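# Carry tube rack through self-closing door onto desk

## Task

Move the tube rack from the counter, through the door that closes on its own, and set it on the desk. At the end the rack must stand upright, each tube must sit fully seated in a hole, and the door must be closed. The task fails if the rack or any tube touches the floor, or if a robot falls over or is left leaning. One or both robots may be used. Finish by releasing the rack and moving the robots away from it.

## Robot and tools

Robots: two identical Hello Robot Stretch 4 units, r1 and r2. Each has an omni-wheel base, a lift that rides up a mast, an arm that telescopes forward, a wrist with yaw, pitch and roll joints, and a two-finger gripper. Each robot is about 1.6 m tall, and its base edge lies no more than 0.23 m from its base origin. Cameras per robot: r1_head_camera, r1_head_left_camera, r1_head_right_camera, r1_wrist_camera, and the same four with the r2_ prefix.

Frames: each robot reports in its own base frame, with the origin on the floor below the base centre, x ahead, y to the left and z up. hand_pose is a point between the open fingertips, given in that frame. When all wrist joints are 0, the hand axes line up with the base axes. The printed hand position may be a little off. The odometry frame is the base frame as it stood when the scene began. Because the frames are separate, the robots' positions relative to each other can only be judged from images, lidar_m and wrist_depth_mm.

execute_actions: argument actions is a list that holds one action or is empty. An empty list only returns state and images. An action is an object keyed by "r1" and/or "r2". Each robot entry may hold base, joints, pace and contact_limits, or else end_of_arm by itself. Everything in one action starts at the same moment.
- base: exactly one key. translate_m is a straight drive offset in metres, forward positive, -2 to 2. strafe_m is a sideways offset in metres, left positive, -2 to 2. rotate_rad is a turn in place in radians, counter-clockwise from above positive, -3.2 to 3.2. These are relative moves measured from where the base last located itself in the latest state report.
- joints: absolute targets by name. lift_m 0 to 1.2 m; arm_m 0 to 0.55 m of extension; wrist_yaw_rad -1.134 to 4.276 (0 ahead, positive left, 3.14 stowed back, above 3.4 the arm may obstruct); wrist_pitch_rad -1.117 to 4.259 (0 level, 1.57 pointing down); wrist_roll_rad -1.117 to 4.259 (0 puts the fingers level, positive turns clockwise viewed from behind); gripper_m -0.038 to 0.141 m fingertip gap (below 0 the fingers squeeze each other). A joint target outside its range is clamped and flagged; any other bad value or unknown key rejects the call with no motion.
- pace: "slow", "default", "fast" or "max"; base top speeds 0.1/0.3/0.4/0.6 m/s and 1/2/3/4 rad/s. With the lift above 0.2 the base is slowed further, down to 0.3 m/s and 1 rad/s at lift 1.2.
- contact_limits: {"arm_m": value} from 0 (gentlest) to 0.75 (firmest), default 0.5, for how hard an arm motion may push before halting.
- end_of_arm: "enable_torque" revives any wrist or gripper motor that has shut off.
cameras: list of camera names or "all"; omitted or null gives all, [] gives none. One action runs at most 15 s. Anything left out of an action may keep pushing toward a previous target without the status showing it.

wait: seconds from 0 to 10; commands nothing and returns the usual state and images.
zoom_image: camera name plus region [x0, y0, x1, y1] in pixels from the top-left, at most 504 by 504, on a camera that gave a full image in the latest result.
finished_scene: scene number (1 or 2); ends the scene permanently, so the goal must be met and stable first.

Result lines: base_status and joint_status give how each motion ended: "done" (for the base this means the wheels turned the full amount, slip included), "off_target", "contact_stop_at_<key>", "limit_stop_at_<name>", "time_out", "torque_fault". After a stop the old target is dropped. on_its_own covers what you did not command; its "held at" is a held target, not a position. A contact stop leaves that part slack: a loaded lift can sink, wheels can roll. "limit_stop_at_tilt" means more than 6 degrees of lean and makes lift, arm and wheels slack until upright. "limit_stop_at_own_body" means a joint was about to strike the robot; it is likelier with pitch below -0.2 and roll below -0.4 or above 4. If a call in a reply reports a stop, the remaining calls in that reply are skipped. lidar_m: 12 ranges in metres, 30-degree sectors starting straight ahead and going counter-clockwise (4th left, 7th rear, 10th right); "-" is nothing seen or closer than 0.25 m; it sees from about 0.15 m up, misses clear or thin things, and sees the other robot. wrist_depth_mm: 7x7 grid of depths, 100 to 2000 mm. base_odometry counts wheel rotation only; a gap above about 0.1 rad between turned_by_wheels and turned_by_imu suggests a bump or slip. base_tilt gives forward and right lean in degrees, with a fixed bias of up to about 1.5. motor_effort is percent of maximum, with the peak of the last action in brackets; wheels positive means turning right.

Gripping: command a gap smaller than the object; a tighter value grips harder and pulls it toward the wrist. Readings do not prove a grasp; a firm hold shows as a gripper effort change. Fingertips pressed on a surface can stick; lift to free them. To unfold at the start, send lift_m 0.4 with wrist_yaw_rad 0.

Cautions: never let the robots press into each other; once bases touch, even millimetres more is a hard press, and nothing in the state reports contact. Robots do not wait for each other, and equal commands can differ by about 3 cm per metre, which strains a shared load and can topple a robot. Turning or driving with over 1 kg held and arm_m above 0.2 risks tipping, worse at fast paces; steady pushes with the gripper high also risk it. A level gripper holding over about 2 kg, or the gripper being shoved into something, shuts the wrist motor off. Avoid drops, slips, slams and hard hits. Loose items may be nudged occasionally. The simulation keeps running while you compose a reply, with the last command held. Camera calibrations are given per camera in OpenCV form and may be slightly off.

Each tool is called after "Call:" by a JSON object that holds its "name" and its "arguments", one argument or row to a line.

## Session

Call:
{"name": "execute_actions", "arguments": {
  "actions": []
}}

Scene clock: 0.00 s.
r1.base_odometry: x=+0.000 y=+0.000 heading=+0.000 (m, m, rad; r1's odometry frame)
r1.turned_by_wheels: +0.000 (rad since the last result)
r1.turned_by_imu: +0.000 (rad since the last result)
r1.base_tilt: forward=+0.1 right=-0.7 (deg)
r1.lidar_m: 1.19 1.25 0.95 0.88 0.95 0.96 0.92 0.96 1.46 1.60 1.73 2.18
r1.base_status: not commanded
r1.joint_positions: lift_m=+0.295 arm_m=-0.001 wrist_yaw_rad=+3.217 wrist_pitch_rad=+0.011 wrist_roll_rad=-0.019 gripper_m=+0.057
r1.joint_status: not commanded
r1.motor_effort: lift_m=+18 arm_m=-1 wrist_yaw_rad=-1 wrist_pitch_rad=-5 wrist_roll_rad=-1 gripper_m=-3 wheel_0=+0 wheel_1=+0 wheel_2=+0 (%)
r1.hand_pose: x=-0.1241 y=+0.0655 z=+0.4701 quat_wxyz=(-0.038, -0.005, -0.010, +0.999) (m; r1's base frame)
r1.wrist_depth_mm: - - 137 1098 1025 1008 991 / - - 137 1078 1042 1025 991 / - 110 138 1078 1078 1042 1008 / 147 143 187 1098 1078 1042 1025 / 211 1182 1138 1118 1078 1042 1008 / 212 1205 201 1138 203 1060 1042 / 208 991 1118 - 1098 1025 1008
r2.base_odometry: x=+0.000 y=+0.000 heading=+0.000 (m, m, rad; r2's odometry frame)
r2.turned_by_wheels: +0.000 (rad since the last result)
r2.turned_by_imu: +0.000 (rad since the last result)
r2.base_tilt: forward=+0.1 right=+0.6 (deg)
r2.lidar_m: 1.75 1.68 1.13 0.78 0.69 0.75 0.99 0.89 0.95 1.24 1.20 2.42
r2.base_status: not commanded
r2.joint_positions: lift_m=+0.252 arm_m=+0.002 wrist_yaw_rad=+3.136 wrist_pitch_rad=-0.004 wrist_roll_rad=+0.008 gripper_m=+0.057
r2.joint_status: not commanded
r2.motor_effort: lift_m=+18 arm_m=+0 wrist_yaw_rad=+1 wrist_pitch_rad=-7 wrist_roll_rad=-2 gripper_m=-2 wheel_0=+0 wheel_1=+0 wheel_2=+0 (%)
r2.hand_pose: x=-0.1147 y=+0.0891 z=+0.4312 quat_wxyz=(+0.003, +0.002, +0.004, +1.000) (m; r2's base frame)
r2.wrist_depth_mm: - 139 1118 1308 976 759 640 / - 126 1160 1281 946 768 647 / 105 137 197 1308 946 759 647 / 132 139 1060 1308 946 759 640 / 878 976 1118 1308 917 759 640 / 878 976 194 1255 198 750 640 / 891 946 1060 110 991 741 640
pictures: r1_head_camera, r1_head_left_camera, r1_head_right_camera, r1_wrist_camera, r2_head_camera, r2_head_left_camera, r2_head_right_camera, r2_wrist_camera
Images, in order (width x height): r1_head_camera 420x560, r1_head_left_camera 420x672, r1_head_right_camera 420x672, r1_wrist_camera 616x392, r2_head_camera 420x560, r2_head_left_camera 420x672, r2_head_right_camera 420x672, r2_wrist_camera 616x392.

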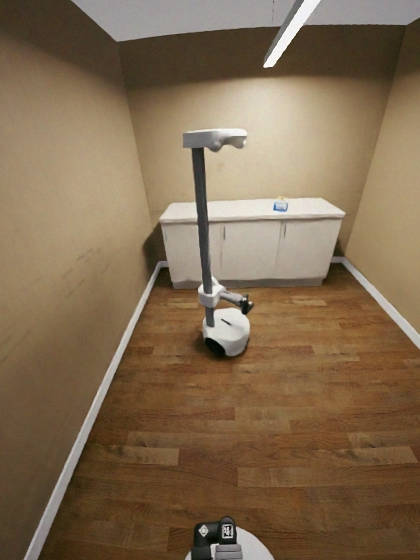

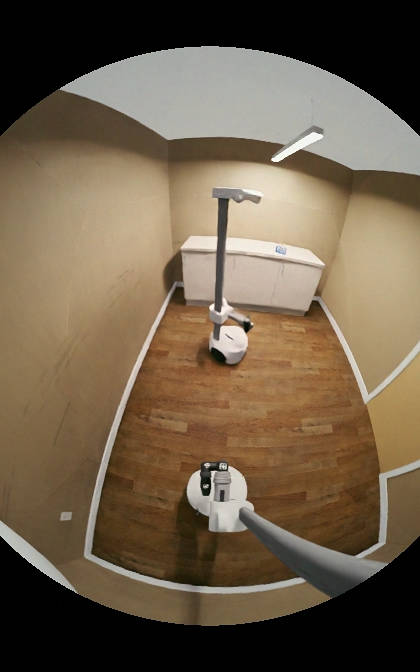

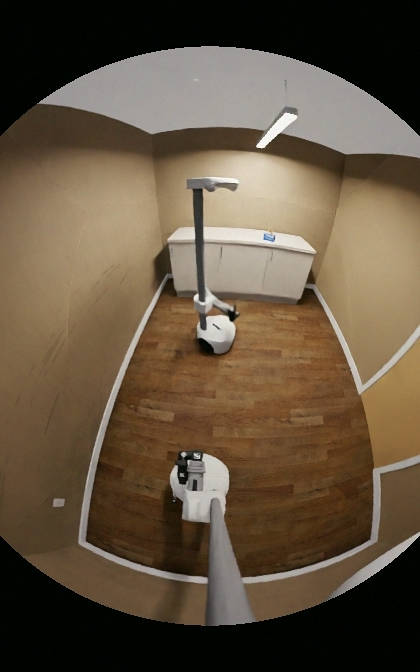

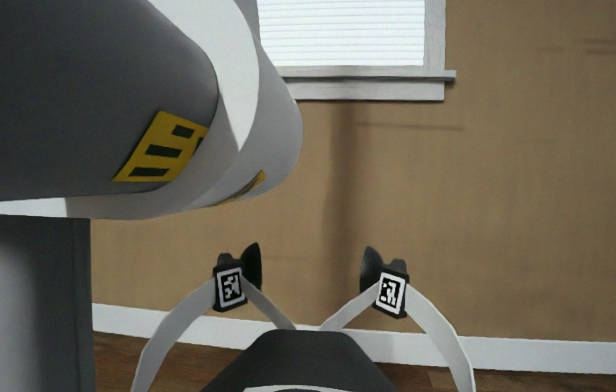

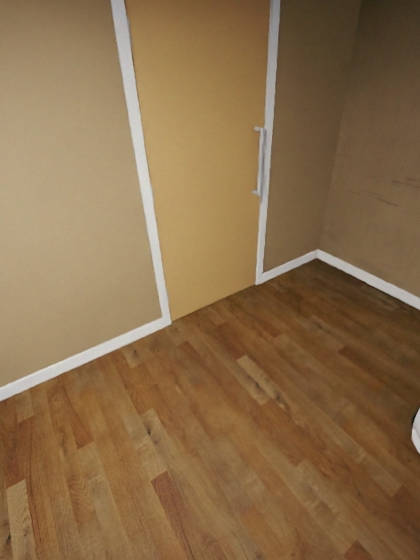

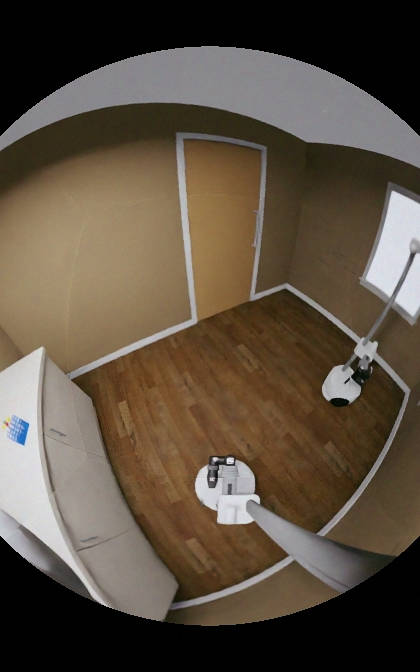

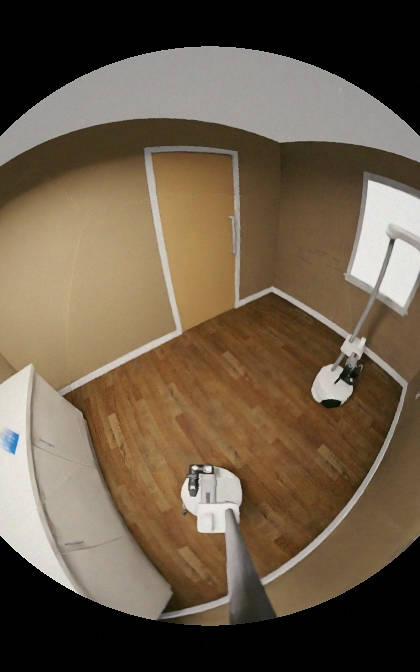

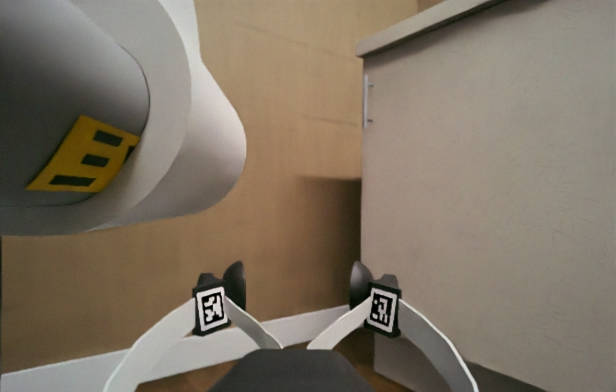

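Call:
{"name": "execute_actions", "arguments": {
  "actions": [
    {"r1":{"base":{"rotate_rad":-1.57},"joints":{"lift_m":0.8,"wrist_yaw_rad":0}},"r2":{"base":{"rotate_rad":2.07},"joints":{"lift_m":0.95,"wrist_yaw_rad":0,"wrist_pitch_rad":0.4,"gripper_m":0.14}}}
  ],
  "cameras": []
}}

Call:
{"name": "execute_actions", "arguments": {
  "actions": [
    {"r1":{"base":{"translate_m":0.8}},"r2":{"base":{"strafe_m":-0.7}}}
  ],
  "cameras": ["r1_head_camera","r1_wrist_camera","r2_head_camera","r2_wrist_camera"]
}}

Scene clock: 7.90 s.
r1.base_odometry: x=+0.000 y=+0.000 heading=-1.570 (m, m, rad; r1's odometry frame)
r1.turned_by_wheels: -1.570 (rad since the last result)
r1.turned_by_imu: -1.598 (rad since the last result)
r1.base_tilt: forward=-0.2 right=-0.6 (deg)
r1.lidar_m: 1.61 1.77 2.21 1.20 1.26 0.94 0.91 0.94 0.94 0.91 0.98 1.43
r1.base_status: done
r1.joint_positions: lift_m=+0.800 arm_m=-0.001 wrist_yaw_rad=+0.000 wrist_pitch_rad=+0.011 wrist_roll_rad=-0.019 gripper_m=+0.057
r1.joint_status: all done
r1.motor_effort: lift_m=+22(23) arm_m=+0(0) wrist_yaw_rad=+2(3) wrist_pitch_rad=-5(5) wrist_roll_rad=-1(0) gripper_m=-1(6) wheel_0=+2(8) wheel_1=+2(11) wheel_2=+1(6) (%)
r1.hand_pose: x=+0.4586 y=-0.0873 z=+0.9747 quat_wxyz=(+1.000, -0.009, +0.006, +0.000) (m; r1's base frame)
r1.wrist_depth_mm: 1576 1464 1464 1499 1464 1397 1397 / 1576 1537 1499 1464 1464 1430 1464 / 1499 1499 1576 1499 1430 1464 1397 / 1576 1576 1499 1537 1499 1430 1397 / 1537 1576 1537 1499 1499 1499 1430 / 1618 1576 200 1576 203 1499 1397 / 1618 1618 1537 - 1499 1499 1366
r2.base_odometry: x=+0.000 y=+0.000 heading=+2.070 (m, m, rad; r2's odometry frame)
r2.turned_by_wheels: +2.070 (rad since the last result)
r2.turned_by_imu: +2.056 (rad since the last result)
r2.base_tilt: forward=+0.1 right=+0.7 (deg)
r2.lidar_m: 0.71 0.74 0.92 0.91 0.95 1.24 1.19 1.50 1.79 1.66 1.16 0.77
r2.base_status: done
r2.joint_positions: lift_m=+0.950 arm_m=+0.002 wrist_yaw_rad=+0.000 wrist_pitch_rad=+0.402 wrist_roll_rad=+0.008 gripper_m=+0.140
r2.joint_status: all done
r2.motor_effort: lift_m=+22(22) arm_m=-1(0) wrist_yaw_rad=+0(5) wrist_pitch_rad=-6(5) wrist_roll_rad=+1(1) gripper_m=+0(3) wheel_0=+1(8) wheel_1=+1(10) wheel_2=+1(8) (%)
r2.hand_pose: x=+0.4388 y=-0.0873 z=+1.0149 quat_wxyz=(+0.980, +0.004, +0.200, -0.001) (m; r2's base frame)
r2.wrist_depth_mm: 946 976 1008 1025 1060 1060 1098 / 1008 1025 1042 1060 1098 1118 1160 / 891 878 891 917 931 778 866 / 597 603 603 609 609 615 615 / 517 549 574 591 609 627 654 / 574 202 603 621 634 661 699 / 621 627 654 110 715 723 768
pictures: none
No camera images: the call's "cameras" was empty. Leave "cameras" out to get every camera's image.

Scene clock: 12.03 s.
r1.base_odometry: x=+0.001 y=-0.800 heading=-1.569 (m, m, rad; r1's odometry frame)
r1.turned_by_wheels: +0.000 (rad since the last result)
r1.turned_by_imu: -0.001 (rad since the last result)
r1.base_tilt: forward=+0.0 right=-0.9 (deg)
r1.lidar_m: 0.80 0.92 1.27 1.10 2.24 1.77 1.72 1.32 0.98 0.96 1.03 0.87
r1.base_status: done
r1.joint_positions: lift_m=+0.800 arm_m=-0.001 wrist_yaw_rad=+0.000 wrist_pitch_rad=+0.011 wrist_roll_rad=-0.019 gripper_m=+0.057
r1.joint_status: not commanded
r1.motor_effort: lift_m=+21(22) arm_m=+0(0) wrist_yaw_rad=+0(1) wrist_pitch_rad=-5(5) wrist_roll_rad=+0(0) gripper_m=-4(3) wheel_0=+0(9) wheel_1=+2(10) wheel_2=+0(13) (%)
r1.hand_pose: x=+0.4586 y=-0.0874 z=+0.9748 quat_wxyz=(+1.000, -0.009, +0.006, +0.000) (m; r1's base frame)
r1.wrist_depth_mm: 668 668 654 647 634 634 627 / 683 668 661 654 647 634 627 / 691 676 668 654 647 647 634 / 691 683 668 668 654 640 640 / 707 699 683 668 661 647 640 / 707 699 200 683 202 661 654 / 715 707 683 - 668 647 654
r2.base_odometry: x=+0.614 y=+0.335 heading=+2.070 (m, m, rad; r2's odometry frame)
r2.turned_by_wheels: +0.000 (rad since the last result)
r2.turned_by_imu: +0.001 (rad since the last result)
r2.base_tilt: forward=+0.1 right=+0.6 (deg)
r2.lidar_m: 0.78 0.80 1.03 1.61 1.64 2.15 1.12 1.19 1.06 0.97 1.01 0.86
r2.base_status: done
r2.joint_positions: lift_m=+0.950 arm_m=+0.002 wrist_yaw_rad=+0.000 wrist_pitch_rad=+0.402 wrist_roll_rad=+0.008 gripper_m=+0.140
r2.joint_status: not commanded
r2.motor_effort: lift_m=+22(22) arm_m=+0(0) wrist_yaw_rad=+0(0) wrist_pitch_rad=-6(6) wrist_roll_rad=-1(1) gripper_m=+1(1) wheel_0=-1(7) wheel_1=+0(7) wheel_2=+1(5) (%)
r2.hand_pose: x=+0.4388 y=-0.0873 z=+1.0149 quat_wxyz=(+0.980, +0.004, +0.200, -0.001) (m; r2's base frame)
r2.wrist_depth_mm: 1008 1042 1078 1078 1118 1138 1060 / 1078 1098 1118 1138 1182 1205 1078 / 878 676 891 917 931 1281 1078 / 591 597 597 609 654 1336 1098 / 609 621 640 668 683 1366 1098 / 647 201 676 707 715 1336 1118 / 699 715 732 110 788 1366 1118
pictures: r1_head_camera, r1_wrist_camera, r2_head_camera, r2_wrist_camera
camera_calibration (this result's frames):
r1_wrist_camera: T_world_to_cam=[[0.020392, -0.998629, 0.0482041, -0.140882], [-0.0678288, -0.0494848, -0.996469, 1.04578], [0.997489, 0.0170503, -0.0687449, -0.15817], [0, 0, 0, 1]] pos_world=[0.231579, -0.0862415, 1.038]
r2_wrist_camera: T_world_to_cam=[[-0.022603, -0.999634, -0.0148789, -0.0674368], [-0.376457, 0.0222976, -0.926166, 1.16566], [0.926158, -0.0153329, -0.376823, 0.202498], [0, 0, 0, 1]] pos_world=[0.249752, -0.0902987, 1.1549]
Images, in order (width x height): r1_head_camera 420x560, r1_wrist_camera 616x392, r2_head_camera 420x560, r2_wrist_camera 616x392.

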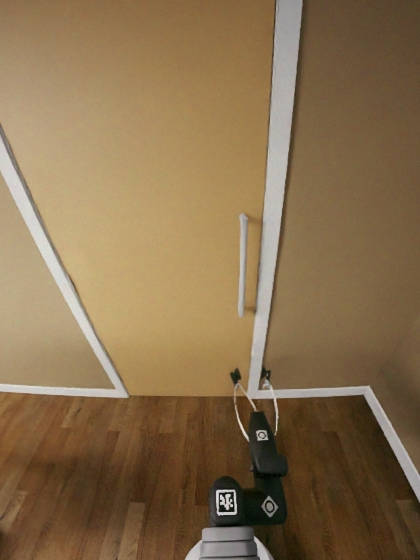

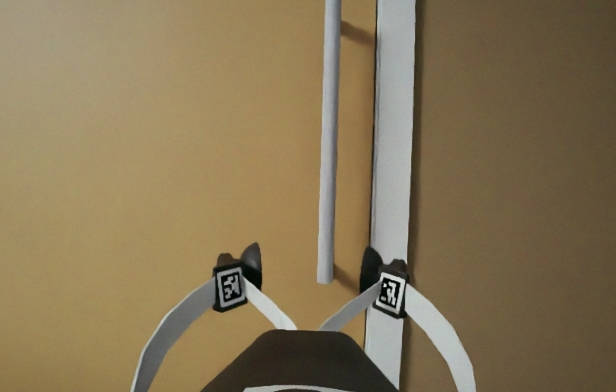

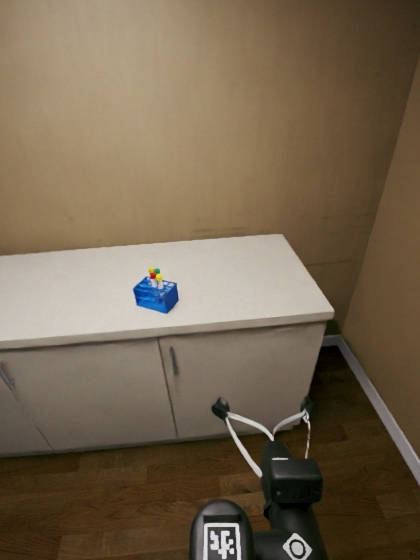

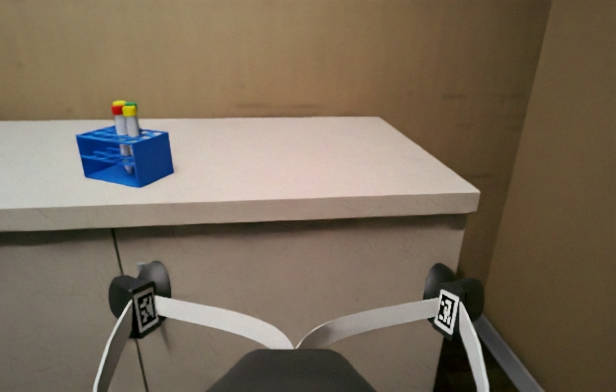

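Call:
{"name": "execute_actions", "arguments": {
  "actions": [
    {"r1":{"base":{"strafe_m":-0.02},"joints":{"arm_m":0.36,"gripper_m":0.1}},"r2":{"base":{"translate_m":0.3},"joints":{"arm_m":0.23,"wrist_yaw_rad":1.12,"wrist_pitch_rad":0.1,"lift_m":0.97}}}
  ],
  "cameras": ["r1_head_camera","r1_wrist_camera","r2_head_camera","r2_wrist_camera"]
}}

Scene clock: 24.23 s.
r1.base_odometry: x=-0.019 y=-0.800 heading=-1.569 (m, m, rad; r1's odometry frame)
r1.turned_by_wheels: +0.000 (rad since the last result)
r1.turned_by_imu: +0.001 (rad since the last result)
r1.base_tilt: forward=-0.1 right=-0.6 (deg)
r1.lidar_m: 0.78 0.91 1.28 1.42 2.24 1.79 1.72 1.29 0.96 0.95 0.99 0.88
r1.base_status: done
r1.joint_positions: lift_m=+0.800 arm_m=+0.359 wrist_yaw_rad=+0.000 wrist_pitch_rad=+0.011 wrist_roll_rad=-0.019 gripper_m=+0.100
r1.joint_status: all done
r1.motor_effort: lift_m=+21(21) arm_m=+6(13) wrist_yaw_rad=-1(1) wrist_pitch_rad=-5(5) wrist_roll_rad=+0(0) gripper_m=-1(0) wheel_0=+2(8) wheel_1=+1(9) wheel_2=+0(2) (%)
r1.hand_pose: x=+0.8183 y=-0.0874 z=+0.9748 quat_wxyz=(+1.000, -0.009, +0.005, +0.000) (m; r1's base frame)
r1.wrist_depth_mm: 303 298 296 290 289 271 282 / 304 300 298 291 290 276 283 / 307 304 300 297 293 278 285 / 312 307 301 298 294 278 287 / 317 309 306 236 297 279 290 / 317 314 307 228 220 282 293 / 320 315 310 - 303 286 297
r2.base_odometry: x=+0.471 y=+0.599 heading=+2.070 (m, m, rad; r2's odometry frame)
r2.turned_by_wheels: +0.000 (rad since the last result)
r2.turned_by_imu: -0.002 (rad since the last result)
r2.base_tilt: forward=+0.1 right=+0.6 (deg)
r2.lidar_m: 0.47 0.49 0.66 1.43 1.68 2.18 1.45 1.48 1.04 0.94 0.96 0.54
r2.base_status: done
r2.joint_positions: lift_m=+0.970 arm_m=+0.229 wrist_yaw_rad=+1.120 wrist_pitch_rad=+0.102 wrist_roll_rad=+0.008 gripper_m=+0.140
r2.joint_status: all done
r2.motor_effort: lift_m=+22(22) arm_m=+7(7) wrist_yaw_rad=+2(10) wrist_pitch_rad=-7(12) wrist_roll_rad=+1(1) gripper_m=+0(1) wheel_0=+1(8) wheel_1=+1(6) wheel_2=+2(8) (%)
r2.hand_pose: x=+0.6034 y=+0.2202 z=+1.1184 quat_wxyz=(+0.846, -0.024, +0.046, +0.530) (m; r2's base frame)
r2.wrist_depth_mm: 1336 1464 1576 1078 820 654 554 / 1366 1464 1618 1118 831 661 554 / 1366 1499 1618 1118 842 668 559 / 1366 1499 1661 1118 842 668 564 / 1397 1118 1098 1042 854 676 569 / 1366 202 707 715 621 621 574 / 1366 504 517 110 521 521 521
pictures: r1_head_camera, r1_wrist_camera, r2_head_camera, r2_wrist_camera
camera_calibration (this result's frames):
r1_wrist_camera: T_world_to_cam=[[0.0204443, -0.998628, 0.0482065, -0.148247], [-0.0677094, -0.0494888, -0.996477, 1.07012], [0.997496, 0.0171082, -0.0686282, -0.517095], [0, 0, 0, 1]] pos_world=[0.591288, -0.0862379, 1.03801]
r2_wrist_camera: T_world_to_cam=[[0.891976, -0.451595, -0.0209926, -0.420484], [-0.0577337, -0.0677329, -0.996032, 1.22221], [0.448381, 0.889648, -0.0864884, -0.141875], [0, 0, 0, 1]] pos_world=[0.509238, 0.019115, 1.19627]
Images, in order (width x height): r1_head_camera 420x560, r1_wrist_camera 616x392, r2_head_camera 420x560, r2_wrist_camera 616x392.

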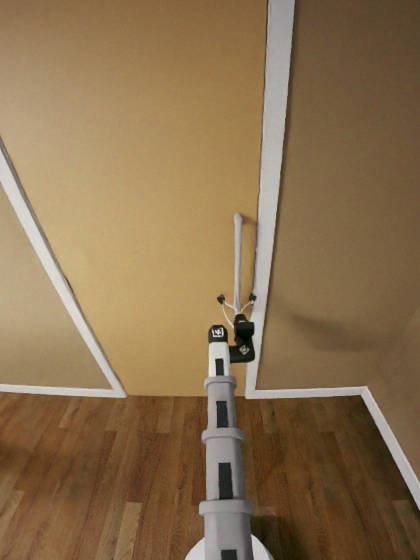

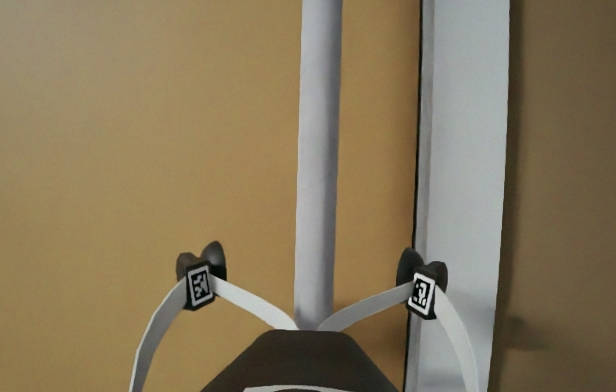

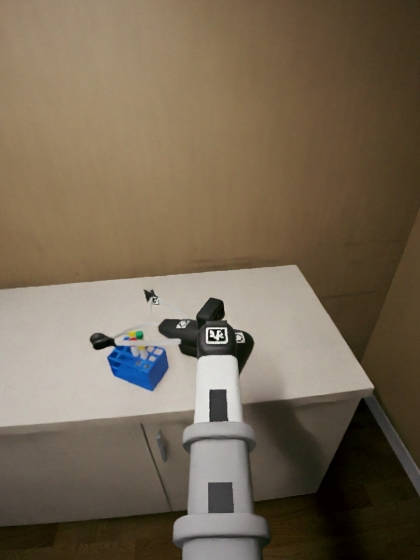

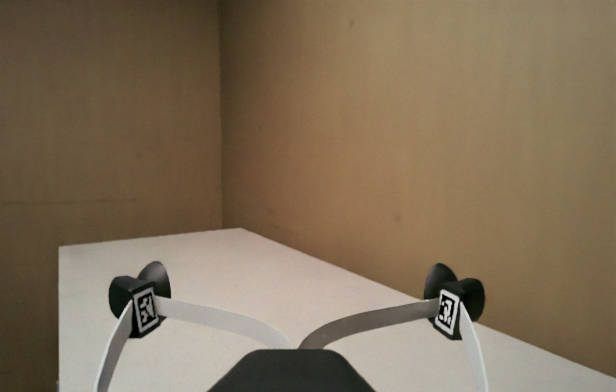

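Call:
{"name": "execute_actions", "arguments": {
  "actions": [
    {"r1":{"joints":{"arm_m":0.385,"gripper_m":0.05}},"r2":{"base":{"strafe_m":-0.16},"joints":{"arm_m":0.16}}}
  ],
  "cameras": []
}}

Call:
{"name": "execute_actions", "arguments": {
  "actions": [
    {"r1":{"joints":{"gripper_m":-0.03}},"r2":{"joints":{"lift_m":0.82}}}
  ],
  "cameras": []
}}

Call:
{"name": "execute_actions", "arguments": {
  "actions": [
    {"r1":{"joints":{"arm_m":0.2},"base":{"strafe_m":0.02},"pace":"slow"}}
  ],
  "cameras": ["r1_head_camera","r1_wrist_camera","r2_head_camera","r2_wrist_camera"]
}}

Scene clock: 30.30 s.
r1.base_odometry: x=-0.019 y=-0.800 heading=-1.569 (m, m, rad; r1's odometry frame)
r1.turned_by_wheels: +0.000 (rad since the last result)
r1.turned_by_imu: +0.000 (rad since the last result)
r1.base_tilt: forward=+0.0 right=-0.7 (deg)
r1.lidar_m: 0.78 0.89 1.26 1.40 2.26 1.78 1.72 1.29 0.93 0.95 1.01 0.88
r1.base_status: not commanded
r1.joint_positions: lift_m=+0.800 arm_m=+0.384 wrist_yaw_rad=+0.000 wrist_pitch_rad=+0.011 wrist_roll_rad=-0.019 gripper_m=+0.050
r1.joint_status: all done
r1.motor_effort: lift_m=+21(21) arm_m=+6(6) wrist_yaw_rad=+1(0) wrist_pitch_rad=-4(5) wrist_roll_rad=+0(0) gripper_m=-4(2) wheel_0=+1(1) wheel_1=+1(1) wheel_2=+0(0) (%)
r1.hand_pose: x=+0.8433 y=-0.0874 z=+0.9748 quat_wxyz=(+1.000, -0.009, +0.005, +0.000) (m; r1's base frame)
r1.wrist_depth_mm: 277 274 271 264 265 248 257 / 279 276 272 270 264 250 259 / 283 278 274 268 268 252 262 / 282 282 276 208 270 253 263 / 286 283 281 206 271 256 265 / 290 287 204 202 204 256 267 / 293 287 287 - 276 259 268
r2.base_odometry: x=+0.611 y=+0.675 heading=+2.071 (m, m, rad; r2's odometry frame)
r2.turned_by_wheels: +0.000 (rad since the last result)
r2.turned_by_imu: +0.001 (rad since the last result)
r2.base_tilt: forward=+0.1 right=+0.6 (deg)
r2.lidar_m: 0.50 0.52 0.65 1.48 1.87 2.41 1.42 1.31 0.87 0.79 0.82 0.54
r2.base_status: done
r2.joint_positions: lift_m=+0.970 arm_m=+0.161 wrist_yaw_rad=+1.120 wrist_pitch_rad=+0.102 wrist_roll_rad=+0.008 gripper_m=+0.140
r2.joint_status: all done
r2.motor_effort: lift_m=+22(22) arm_m=-7(8) wrist_yaw_rad=+2(2) wrist_pitch_rad=-6(7) wrist_roll_rad=+1(0) gripper_m=+1(0) wheel_0=+0(7) wheel_1=+0(5) wheel_2=+1(1) (%)
r2.hand_pose: x=+0.5360 y=+0.2202 z=+1.1184 quat_wxyz=(+0.846, -0.024, +0.046, +0.530) (m; r2's base frame)
r2.wrist_depth_mm: 1464 1618 1708 1255 931 750 621 / 1464 1618 1756 1255 931 741 627 / 1430 1618 1756 1255 946 750 640 / 1499 1661 1756 1255 946 759 634 / 1499 1118 1118 1098 946 759 640 / 1537 201 715 661 621 621 634 / 1576 525 521 110 521 521 525
pictures: none
No camera images: the call's "cameras" was empty. Leave "cameras" out to get every camera's image.

Scene clock: 32.00 s.
r1.base_odometry: x=-0.019 y=-0.800 heading=-1.569 (m, m, rad; r1's odometry frame)
r1.turned_by_wheels: +0.000 (rad since the last result)
r1.turned_by_imu: +0.000 (rad since the last result)
r1.base_tilt: forward=-0.1 right=-0.7 (deg)
r1.lidar_m: 0.79 0.90 1.28 1.40 2.27 1.78 1.72 1.30 0.95 0.96 1.00 0.87
r1.base_status: not commanded
r1.joint_positions: lift_m=+0.800 arm_m=+0.384 wrist_yaw_rad=+0.001 wrist_pitch_rad=+0.011 wrist_roll_rad=-0.019 gripper_m=-0.029
r1.joint_status: all done
r1.motor_effort: lift_m=+20(21) arm_m=+3(6) wrist_yaw_rad=-3(4) wrist_pitch_rad=-5(5) wrist_roll_rad=-1(1) gripper_m=-22(18) wheel_0=+0(1) wheel_1=+1(1) wheel_2=+0(0) (%)
r1.hand_pose: x=+0.8439 y=-0.0871 z=+0.9748 quat_wxyz=(+1.000, -0.009, +0.005, +0.001) (m; r1's base frame)
r1.wrist_depth_mm: 268 264 258 252 251 247 256 / 270 265 260 190 252 248 257 / 273 268 264 189 255 250 260 / 274 271 265 190 257 252 260 / 277 273 268 191 258 254 265 / 278 276 189 191 186 256 266 / 283 277 273 - 263 258 268
r2.base_odometry: x=+0.611 y=+0.675 heading=+2.071 (m, m, rad; r2's odometry frame)
r2.turned_by_wheels: +0.000 (rad since the last result)
r2.turned_by_imu: +0.000 (rad since the last result)
r2.base_tilt: forward=+0.1 right=+0.7 (deg)
r2.lidar_m: 0.50 0.52 0.66 1.47 1.85 2.38 1.42 1.29 0.87 0.79 0.79 0.53
r2.base_status: not commanded
r2.joint_positions: lift_m=+0.820 arm_m=+0.161 wrist_yaw_rad=+1.120 wrist_pitch_rad=+0.102 wrist_roll_rad=+0.008 gripper_m=+0.140
r2.joint_status: all done
r2.motor_effort: lift_m=+13(20) arm_m=-8(8) wrist_yaw_rad=+2(2) wrist_pitch_rad=-7(7) wrist_roll_rad=+0(0) gripper_m=-1(0) wheel_0=+0(0) wheel_1=+0(0) wheel_2=+1(2) (%)
r2.hand_pose: x=+0.5359 y=+0.2202 z=+0.9691 quat_wxyz=(+0.846, -0.024, +0.046, +0.530) (m; r2's base frame)
r2.wrist_depth_mm: 1430 1618 1756 1229 917 750 627 / 1464 1618 1756 1255 946 741 627 / 1464 1661 1756 1255 931 750 634 / 1499 1205 1255 379 917 759 627 / 1499 591 477 329 535 539 535 / 1499 201 325 330 296 296 342 / 1537 549 260 110 248 248 248
pictures: none
No camera images: the call's "cameras" was empty. Leave "cameras" out to get every camera's image.

Scene clock: 35.13 s.
r1.base_odometry: x=+0.001 y=-0.800 heading=-1.568 (m, m, rad; r1's odometry frame)
r1.turned_by_wheels: +0.002 (rad since the last result)
r1.turned_by_imu: +0.002 (rad since the last result)
r1.base_tilt: forward=-0.1 right=-0.8 (deg)
r1.lidar_m: 0.58 0.78 1.28 1.37 2.23 1.77 1.72 1.32 0.96 0.98 1.03 0.87
r1.base_status: done
r1.joint_positions: lift_m=+0.800 arm_m=+0.202 wrist_yaw_rad=+0.020 wrist_pitch_rad=+0.012 wrist_roll_rad=-0.019 gripper_m=-0.029
r1.joint_status: all done
r1.on_its_own: wrist_yaw_rad is at rest, and its effort (-58) is outside its rest range (-13 to +13)
r1.motor_effort: lift_m=+20(20) arm_m=-10(14) wrist_yaw_rad=-58(57) wrist_pitch_rad=-7(7) wrist_roll_rad=-1(1) gripper_m=-19(23) wheel_0=+9(18) wheel_1=+0(9) wheel_2=+11(11) (%)
r1.hand_pose: x=+0.6629 y=-0.0815 z=+0.9746 quat_wxyz=(+1.000, -0.010, +0.006, +0.010) (m; r1's base frame)
r1.wrist_depth_mm: 336 303 272 181 230 424 421 / 336 306 273 185 230 427 421 / 338 306 276 183 233 430 427 / 340 307 278 184 235 436 427 / 349 312 279 185 236 433 430 / 349 315 188 185 186 439 433 / 353 314 290 - 236 442 439
r2.base_odometry: x=+0.611 y=+0.675 heading=+2.071 (m, m, rad; r2's odometry frame)
r2.turned_by_wheels: +0.000 (rad since the last result)
r2.turned_by_imu: +0.000 (rad since the last result)
r2.base_tilt: forward=+0.1 right=+0.7 (deg)
r2.lidar_m: 0.48 0.49 0.65 1.47 1.85 2.39 1.39 1.25 0.87 0.79 0.79 0.54
r2.base_status: not commanded
r2.joint_positions: lift_m=+0.820 arm_m=+0.161 wrist_yaw_rad=+1.120 wrist_pitch_rad=+0.102 wrist_roll_rad=+0.008 gripper_m=+0.140
r2.joint_status: not commanded
r2.motor_effort: lift_m=+13(13) arm_m=-8(7) wrist_yaw_rad=+2(2) wrist_pitch_rad=-6(6) wrist_roll_rad=+1(0) gripper_m=-1(1) wheel_0=+0(0) wheel_1=+0(0) wheel_2=+2(1) (%)
r2.hand_pose: x=+0.5359 y=+0.2202 z=+0.9691 quat_wxyz=(+0.846, -0.024, +0.046, +0.530) (m; r2's base frame)
r2.wrist_depth_mm: 1430 1661 1756 1229 917 741 627 / 1464 1618 1756 1255 931 750 627 / 1464 1661 1756 1255 946 750 634 / 1499 1229 1255 379 917 759 634 / 1537 597 473 329 535 530 539 / 1499 201 327 330 294 296 340 / 1576 549 260 110 248 249 248
pictures: r1_head_camera, r1_wrist_camera, r2_head_camera, r2_wrist_camera
camera_calibration (this result's frames):
r1_wrist_camera: T_world_to_cam=[[0.0407282, -0.998007, 0.048191, -0.15258], [-0.0675286, -0.0508702, -0.99642, 1.05936], [0.996886, 0.0373281, -0.0694659, -0.359346], [0, 0, 0, 1]] pos_world=[0.435978, -0.0849727, 1.03796]
r2_wrist_camera: T_world_to_cam=[[0.892075, -0.4514, -0.0209925, -0.363523], [-0.0577217, -0.067751, -0.996031, 1.06967], [0.448187, 0.889746, -0.0864946, -0.124488], [0, 0, 0, 1]] pos_world=[0.441826, 0.0191392, 1.04702]
Images, in order (width x height): r1_head_camera 420x560, r1_wrist_camera 616x392, r2_head_camera 420x560, r2_wrist_camera 616x392.

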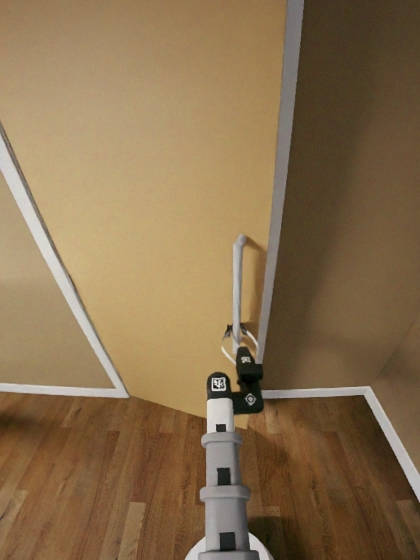

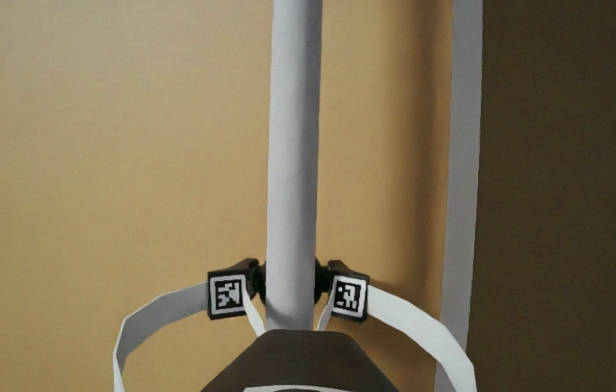

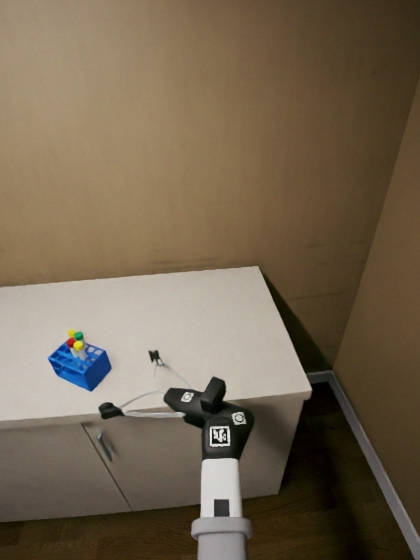

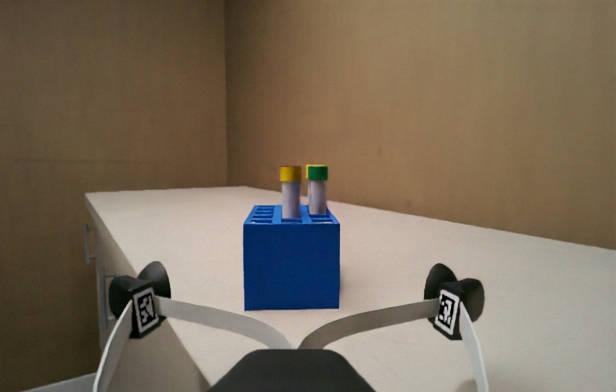

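Call:
{"name": "execute_actions", "arguments": {
  "actions": [
    {"r1":{"joints":{"arm_m":0.15,"wrist_yaw_rad":-0.1},"base":{"strafe_m":0.085},"pace":"slow"},"r2":{"base":{"strafe_m":0.148},"joints":{"arm_m":0.233,"lift_m":0.812},"pace":"slow"}}
  ],
  "cameras": ["r2_wrist_camera"]
}}

Call:
{"name": "execute_actions", "arguments": {
  "actions": [
    {"r1":{"joints":{"arm_m":0.3},"base":{"translate_m":-0.18},"pace":"slow"},"r2":{"joints":{"gripper_m":0.01}}}
  ],
  "cameras": []
}}

Call:
{"name": "execute_actions", "arguments": {
  "actions": [
    {"r1":{"joints":{"arm_m":0.25,"wrist_yaw_rad":-0.25},"base":{"strafe_m":0.09},"pace":"slow"},"r2":{"joints":{"lift_m":0.86},"pace":"slow"}}
  ],
  "cameras": ["r1_head_camera","r2_head_camera","r2_wrist_camera"]
}}

Scene clock: 48.03 s.
torque_fault: r1.wrist_yaw_rad switched itself off since the last result.
r1.base_odometry: x=+0.086 y=-0.800 heading=-1.568 (m, m, rad; r1's odometry frame)
r1.turned_by_wheels: +0.000 (rad since the last result)
r1.turned_by_imu: +0.000 (rad since the last result)
r1.base_tilt: forward=-0.1 right=-0.6 (deg)
r1.lidar_m: 0.53 0.76 1.29 1.31 2.11 1.80 1.70 1.45 1.06 1.05 1.11 0.58
r1.base_status: done
r1.joint_positions: lift_m=+0.800 arm_m=+0.151 wrist_yaw_rad=-0.113 wrist_pitch_rad=+0.011 wrist_roll_rad=-0.019 gripper_m=-0.029
r1.joint_status: wrist_yaw_rad torque_fault (moved -0.134 of -0.120); the others done
r1.on_its_own: wrist_yaw_rad is off since a torque_fault, until you send "end_of_arm": "enable_torque"
r1.motor_effort: lift_m=+21(21) arm_m=-7(14) wrist_yaw_rad=+2(97) wrist_pitch_rad=-7(9) wrist_roll_rad=-1(1) gripper_m=-22(23) wheel_0=-6(17) wheel_1=+3(14) wheel_2=-2(23) (%)
r1.hand_pose: x=+0.5990 y=-0.1194 z=+0.9747 quat_wxyz=(+0.998, -0.009, +0.006, -0.056) (m; r1's base frame)
r1.wrist_depth_mm: 315 291 268 175 232 521 530 / 317 293 270 178 235 525 539 / 322 294 272 182 236 535 539 / 324 297 272 182 238 539 549 / 327 298 276 181 237 535 554 / 330 303 189 180 188 549 554 / 334 306 286 - 239 554 564
r2.base_odometry: x=+0.481 y=+0.605 heading=+2.071 (m, m, rad; r2's odometry frame)
r2.turned_by_wheels: +0.000 (rad since the last result)
r2.turned_by_imu: -0.001 (rad since the last result)
r2.base_tilt: forward=+0.1 right=+0.6 (deg)
r2.lidar_m: 0.47 0.49 0.65 1.42 1.70 2.19 1.34 1.42 1.02 0.93 0.96 0.53
r2.base_status: done
r2.joint_positions: lift_m=+0.812 arm_m=+0.232 wrist_yaw_rad=+1.120 wrist_pitch_rad=+0.102 wrist_roll_rad=+0.008 gripper_m=+0.140
r2.joint_status: all done
r2.motor_effort: lift_m=+13(11) arm_m=+7(8) wrist_yaw_rad=+2(2) wrist_pitch_rad=-7(7) wrist_roll_rad=+0(1) gripper_m=+0(1) wheel_0=+0(10) wheel_1=+1(5) wheel_2=+1(0) (%)
r2.hand_pose: x=+0.6063 y=+0.2202 z=+0.9611 quat_wxyz=(+0.846, -0.024, +0.046, +0.530) (m; r2's base frame)
r2.wrist_depth_mm: 1336 1464 1576 1098 809 654 549 / 1336 1499 1618 1098 831 661 554 / 1366 1499 1661 1078 842 668 554 / 1366 1138 1160 229 809 668 559 / 1336 496 221 198 500 504 504 / 1336 200 182 178 213 277 320 / 257 224 186 110 232 232 232
pictures: r2_wrist_camera
camera_calibration (this result's frames):
r2_wrist_camera: T_world_to_cam=[[0.892075, -0.4514, -0.0209925, -0.426465], [-0.0577218, -0.0677512, -0.996031, 1.06576], [0.448187, 0.889746, -0.0864947, -0.156718], [0, 0, 0, 1]] pos_world=[0.512196, 0.0191392, 1.03902]
Images, in order (width x height): r2_wrist_camera 616x392.

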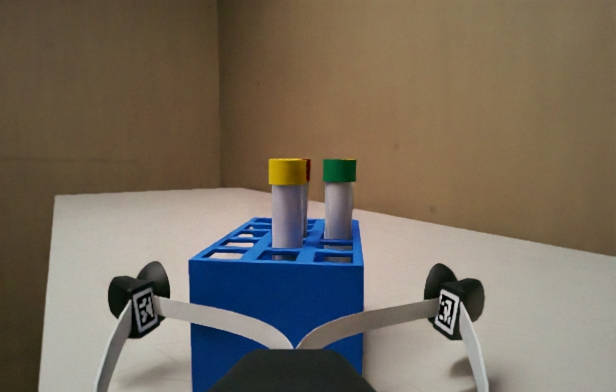

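not run: a stop came earlier in this reply.

not run: a stop came earlier in this reply.

Call:
{"name": "execute_actions", "arguments": {
  "actions": [
    {"r1":{"joints":{"arm_m":0.25},"base":{"translate_m":-0.18},"pace":"slow"},"r2":{"joints":{"gripper_m":0.01}}}
  ],
  "cameras": []
}}

Call:
{"name": "execute_actions", "arguments": {
  "actions": [
    {"r1":{"joints":{"arm_m":0.2},"base":{"strafe_m":0.2},"pace":"slow"},"r2":{"joints":{"lift_m":0.86},"pace":"slow"}}
  ],
  "cameras": ["r1_head_left_camera","r2_head_camera","r2_wrist_camera"]
}}

Scene clock: 54.57 s.
r1.base_odometry: x=+0.086 y=-0.620 heading=-1.568 (m, m, rad; r1's odometry frame)
r1.turned_by_wheels: +0.000 (rad since the last result)
r1.turned_by_imu: +0.001 (rad since the last result)
r1.base_tilt: forward=+0.0 right=-0.7 (deg)
r1.lidar_m: 0.64 0.92 1.56 1.32 2.13 1.59 1.53 1.47 1.05 1.02 1.12 0.72
r1.base_status: done
r1.joint_positions: lift_m=+0.800 arm_m=+0.249 wrist_yaw_rad=+0.035 wrist_pitch_rad=+0.011 wrist_roll_rad=-0.019 gripper_m=-0.029
r1.joint_status: all done
r1.on_its_own: wrist_yaw_rad is off since a torque_fault, until you send "end_of_arm": "enable_torque" (your -0.100 is given up)
r1.motor_effort: lift_m=+20(21) arm_m=+4(9) wrist_yaw_rad=+0(1) wrist_pitch_rad=-5(6) wrist_roll_rad=-1(1) gripper_m=-18(19) wheel_0=-4(8) wheel_1=-5(8) wheel_2=+4(9) (%)
r1.hand_pose: x=+0.7115 y=-0.0772 z=+0.9749 quat_wxyz=(+1.000, -0.010, +0.005, +0.018) (m; r1's base frame)
r1.wrist_depth_mm: 449 364 298 179 226 208 549 / 449 364 301 178 227 212 554 / 452 368 304 179 229 213 564 / 455 370 306 179 229 213 559 / 459 370 307 180 231 215 569 / 469 379 189 180 186 221 564 / 477 382 324 - 228 580 569
r2.base_odometry: x=+0.481 y=+0.605 heading=+2.071 (m, m, rad; r2's odometry frame)
r2.turned_by_wheels: +0.000 (rad since the last result)
r2.turned_by_imu: +0.000 (rad since the last result)
r2.base_tilt: forward=+0.1 right=+0.6 (deg)
r2.lidar_m: 0.49 0.49 0.65 1.44 1.69 2.19 1.35 1.39 1.02 0.93 0.97 0.52
r2.base_status: not commanded
r2.joint_positions: lift_m=+0.812 arm_m=+0.232 wrist_yaw_rad=+1.120 wrist_pitch_rad=+0.103 wrist_roll_rad=+0.008 gripper_m=+0.010
r2.joint_status: all done
r2.motor_effort: lift_m=+13(13) arm_m=+7(8) wrist_yaw_rad=+2(2) wrist_pitch_rad=-9(9) wrist_roll_rad=+0(0) gripper_m=-22(22) wheel_0=+0(0) wheel_1=+1(1) wheel_2=+1(1) (%)
r2.hand_pose: x=+0.6063 y=+0.2202 z=+0.9609 quat_wxyz=(+0.846, -0.024, +0.046, +0.530) (m; r2's base frame)
r2.wrist_depth_mm: 1336 1464 1618 1078 809 654 549 / 1366 1537 1576 1098 820 654 549 / 1366 1537 1661 1098 831 661 559 / 1336 1118 1160 216 809 676 559 / 1336 488 291 195 445 496 500 / 1336 179 168 169 175 317 317 / 249 217 171 110 208 208 230
pictures: none
No camera images: the call's "cameras" was empty. Leave "cameras" out to get every camera's image.

Scene clock: 57.70 s.
r1.base_odometry: x=+0.286 y=-0.620 heading=-1.569 (m, m, rad; r1's odometry frame)
r1.turned_by_wheels: +0.000 (rad since the last result)
r1.turned_by_imu: -0.002 (rad since the last result)
r1.base_tilt: forward=+0.1 right=-0.7 (deg)
r1.lidar_m: 0.64 1.01 1.24 1.12 1.92 1.59 1.52 1.60 1.26 1.23 1.32 0.56
r1.base_status: done
r1.joint_positions: lift_m=+0.800 arm_m=+0.201 wrist_yaw_rad=-0.460 wrist_pitch_rad=+0.011 wrist_roll_rad=-0.019 gripper_m=-0.029
r1.joint_status: all done
r1.on_its_own: wrist_yaw_rad is off since a torque_fault, until you send "end_of_arm": "enable_torque" (your -0.100 is given up)
r1.motor_effort: lift_m=+21(21) arm_m=-7(14) wrist_yaw_rad=-2(1) wrist_pitch_rad=-5(5) wrist_roll_rad=+0(1) gripper_m=-19(18) wheel_0=-8(12) wheel_1=+2(6) wheel_2=+0(7) (%)
r1.hand_pose: x=+0.5919 y=-0.2064 z=+0.9748 quat_wxyz=(+0.974, -0.008, +0.008, -0.228) (m; r1's base frame)
r1.wrist_depth_mm: 294 279 262 175 234 946 1098 / 297 282 265 178 237 931 1098 / 301 283 264 182 239 946 1098 / 303 286 268 182 241 960 1098 / 306 289 271 182 241 946 1118 / 309 290 187 180 188 1008 1098 / 315 293 277 - 243 991 1138
r2.base_odometry: x=+0.481 y=+0.605 heading=+2.071 (m, m, rad; r2's odometry frame)
r2.turned_by_wheels: +0.000 (rad since the last result)
r2.turned_by_imu: +0.000 (rad since the last result)
r2.base_tilt: forward=+0.1 right=+0.7 (deg)
r2.lidar_m: 0.47 0.50 0.61 1.42 1.71 2.17 1.14 1.33 1.02 0.93 0.95 0.54
r2.base_status: not commanded
r2.joint_positions: lift_m=+0.860 arm_m=+0.232 wrist_yaw_rad=+1.120 wrist_pitch_rad=+0.104 wrist_roll_rad=+0.008 gripper_m=+0.010
r2.joint_status: all done
r2.motor_effort: lift_m=+23(23) arm_m=+8(8) wrist_yaw_rad=+2(1) wrist_pitch_rad=-11(11) wrist_roll_rad=+0(1) gripper_m=-20(22) wheel_0=+0(0) wheel_1=+1(1) wheel_2=+1(1) (%)
r2.hand_pose: x=+0.6063 y=+0.2202 z=+1.0080 quat_wxyz=(+0.846, -0.024, +0.046, +0.530) (m; r2's base frame)
r2.wrist_depth_mm: 1308 1464 1576 1118 820 654 549 / 1366 1499 1618 1118 809 661 554 / 1397 1537 1618 1078 831 661 559 / 1366 1464 1499 216 809 668 559 / 1336 676 291 195 615 640 559 / 1366 179 168 168 175 433 436 / 1397 300 171 110 286 286 319
pictures: r1_head_left_camera, r2_head_camera, r2_wrist_camera
camera_calibration (this result's frames):
r2_wrist_camera: T_world_to_cam=[[0.892064, -0.451423, -0.0209712, -0.425496], [-0.0582414, -0.0688252, -0.995927, 1.11285], [0.448141, 0.889652, -0.087688, -0.151383], [0, 0, 0, 1]] pos_world=[0.512224, 0.0191914, 1.08612]
Images, in order (width x height): r1_head_left_camera 420x672, r2_head_camera 420x560, r2_wrist_camera 616x392.

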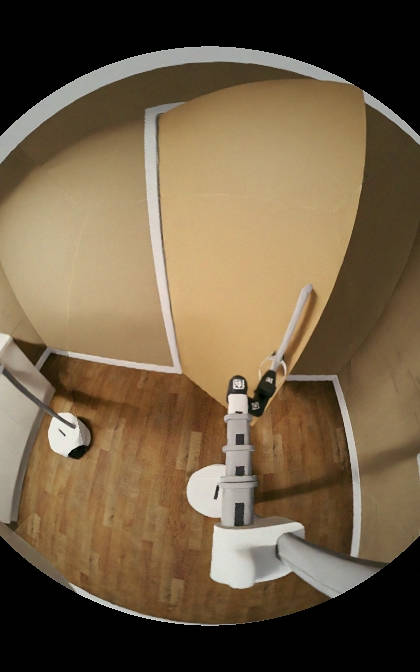

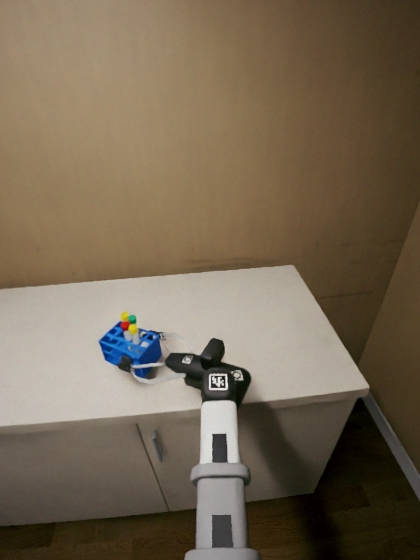

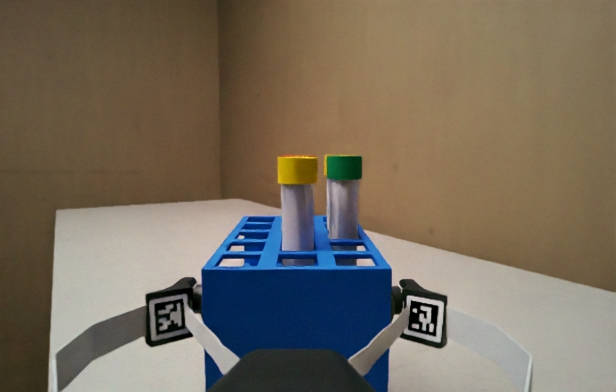

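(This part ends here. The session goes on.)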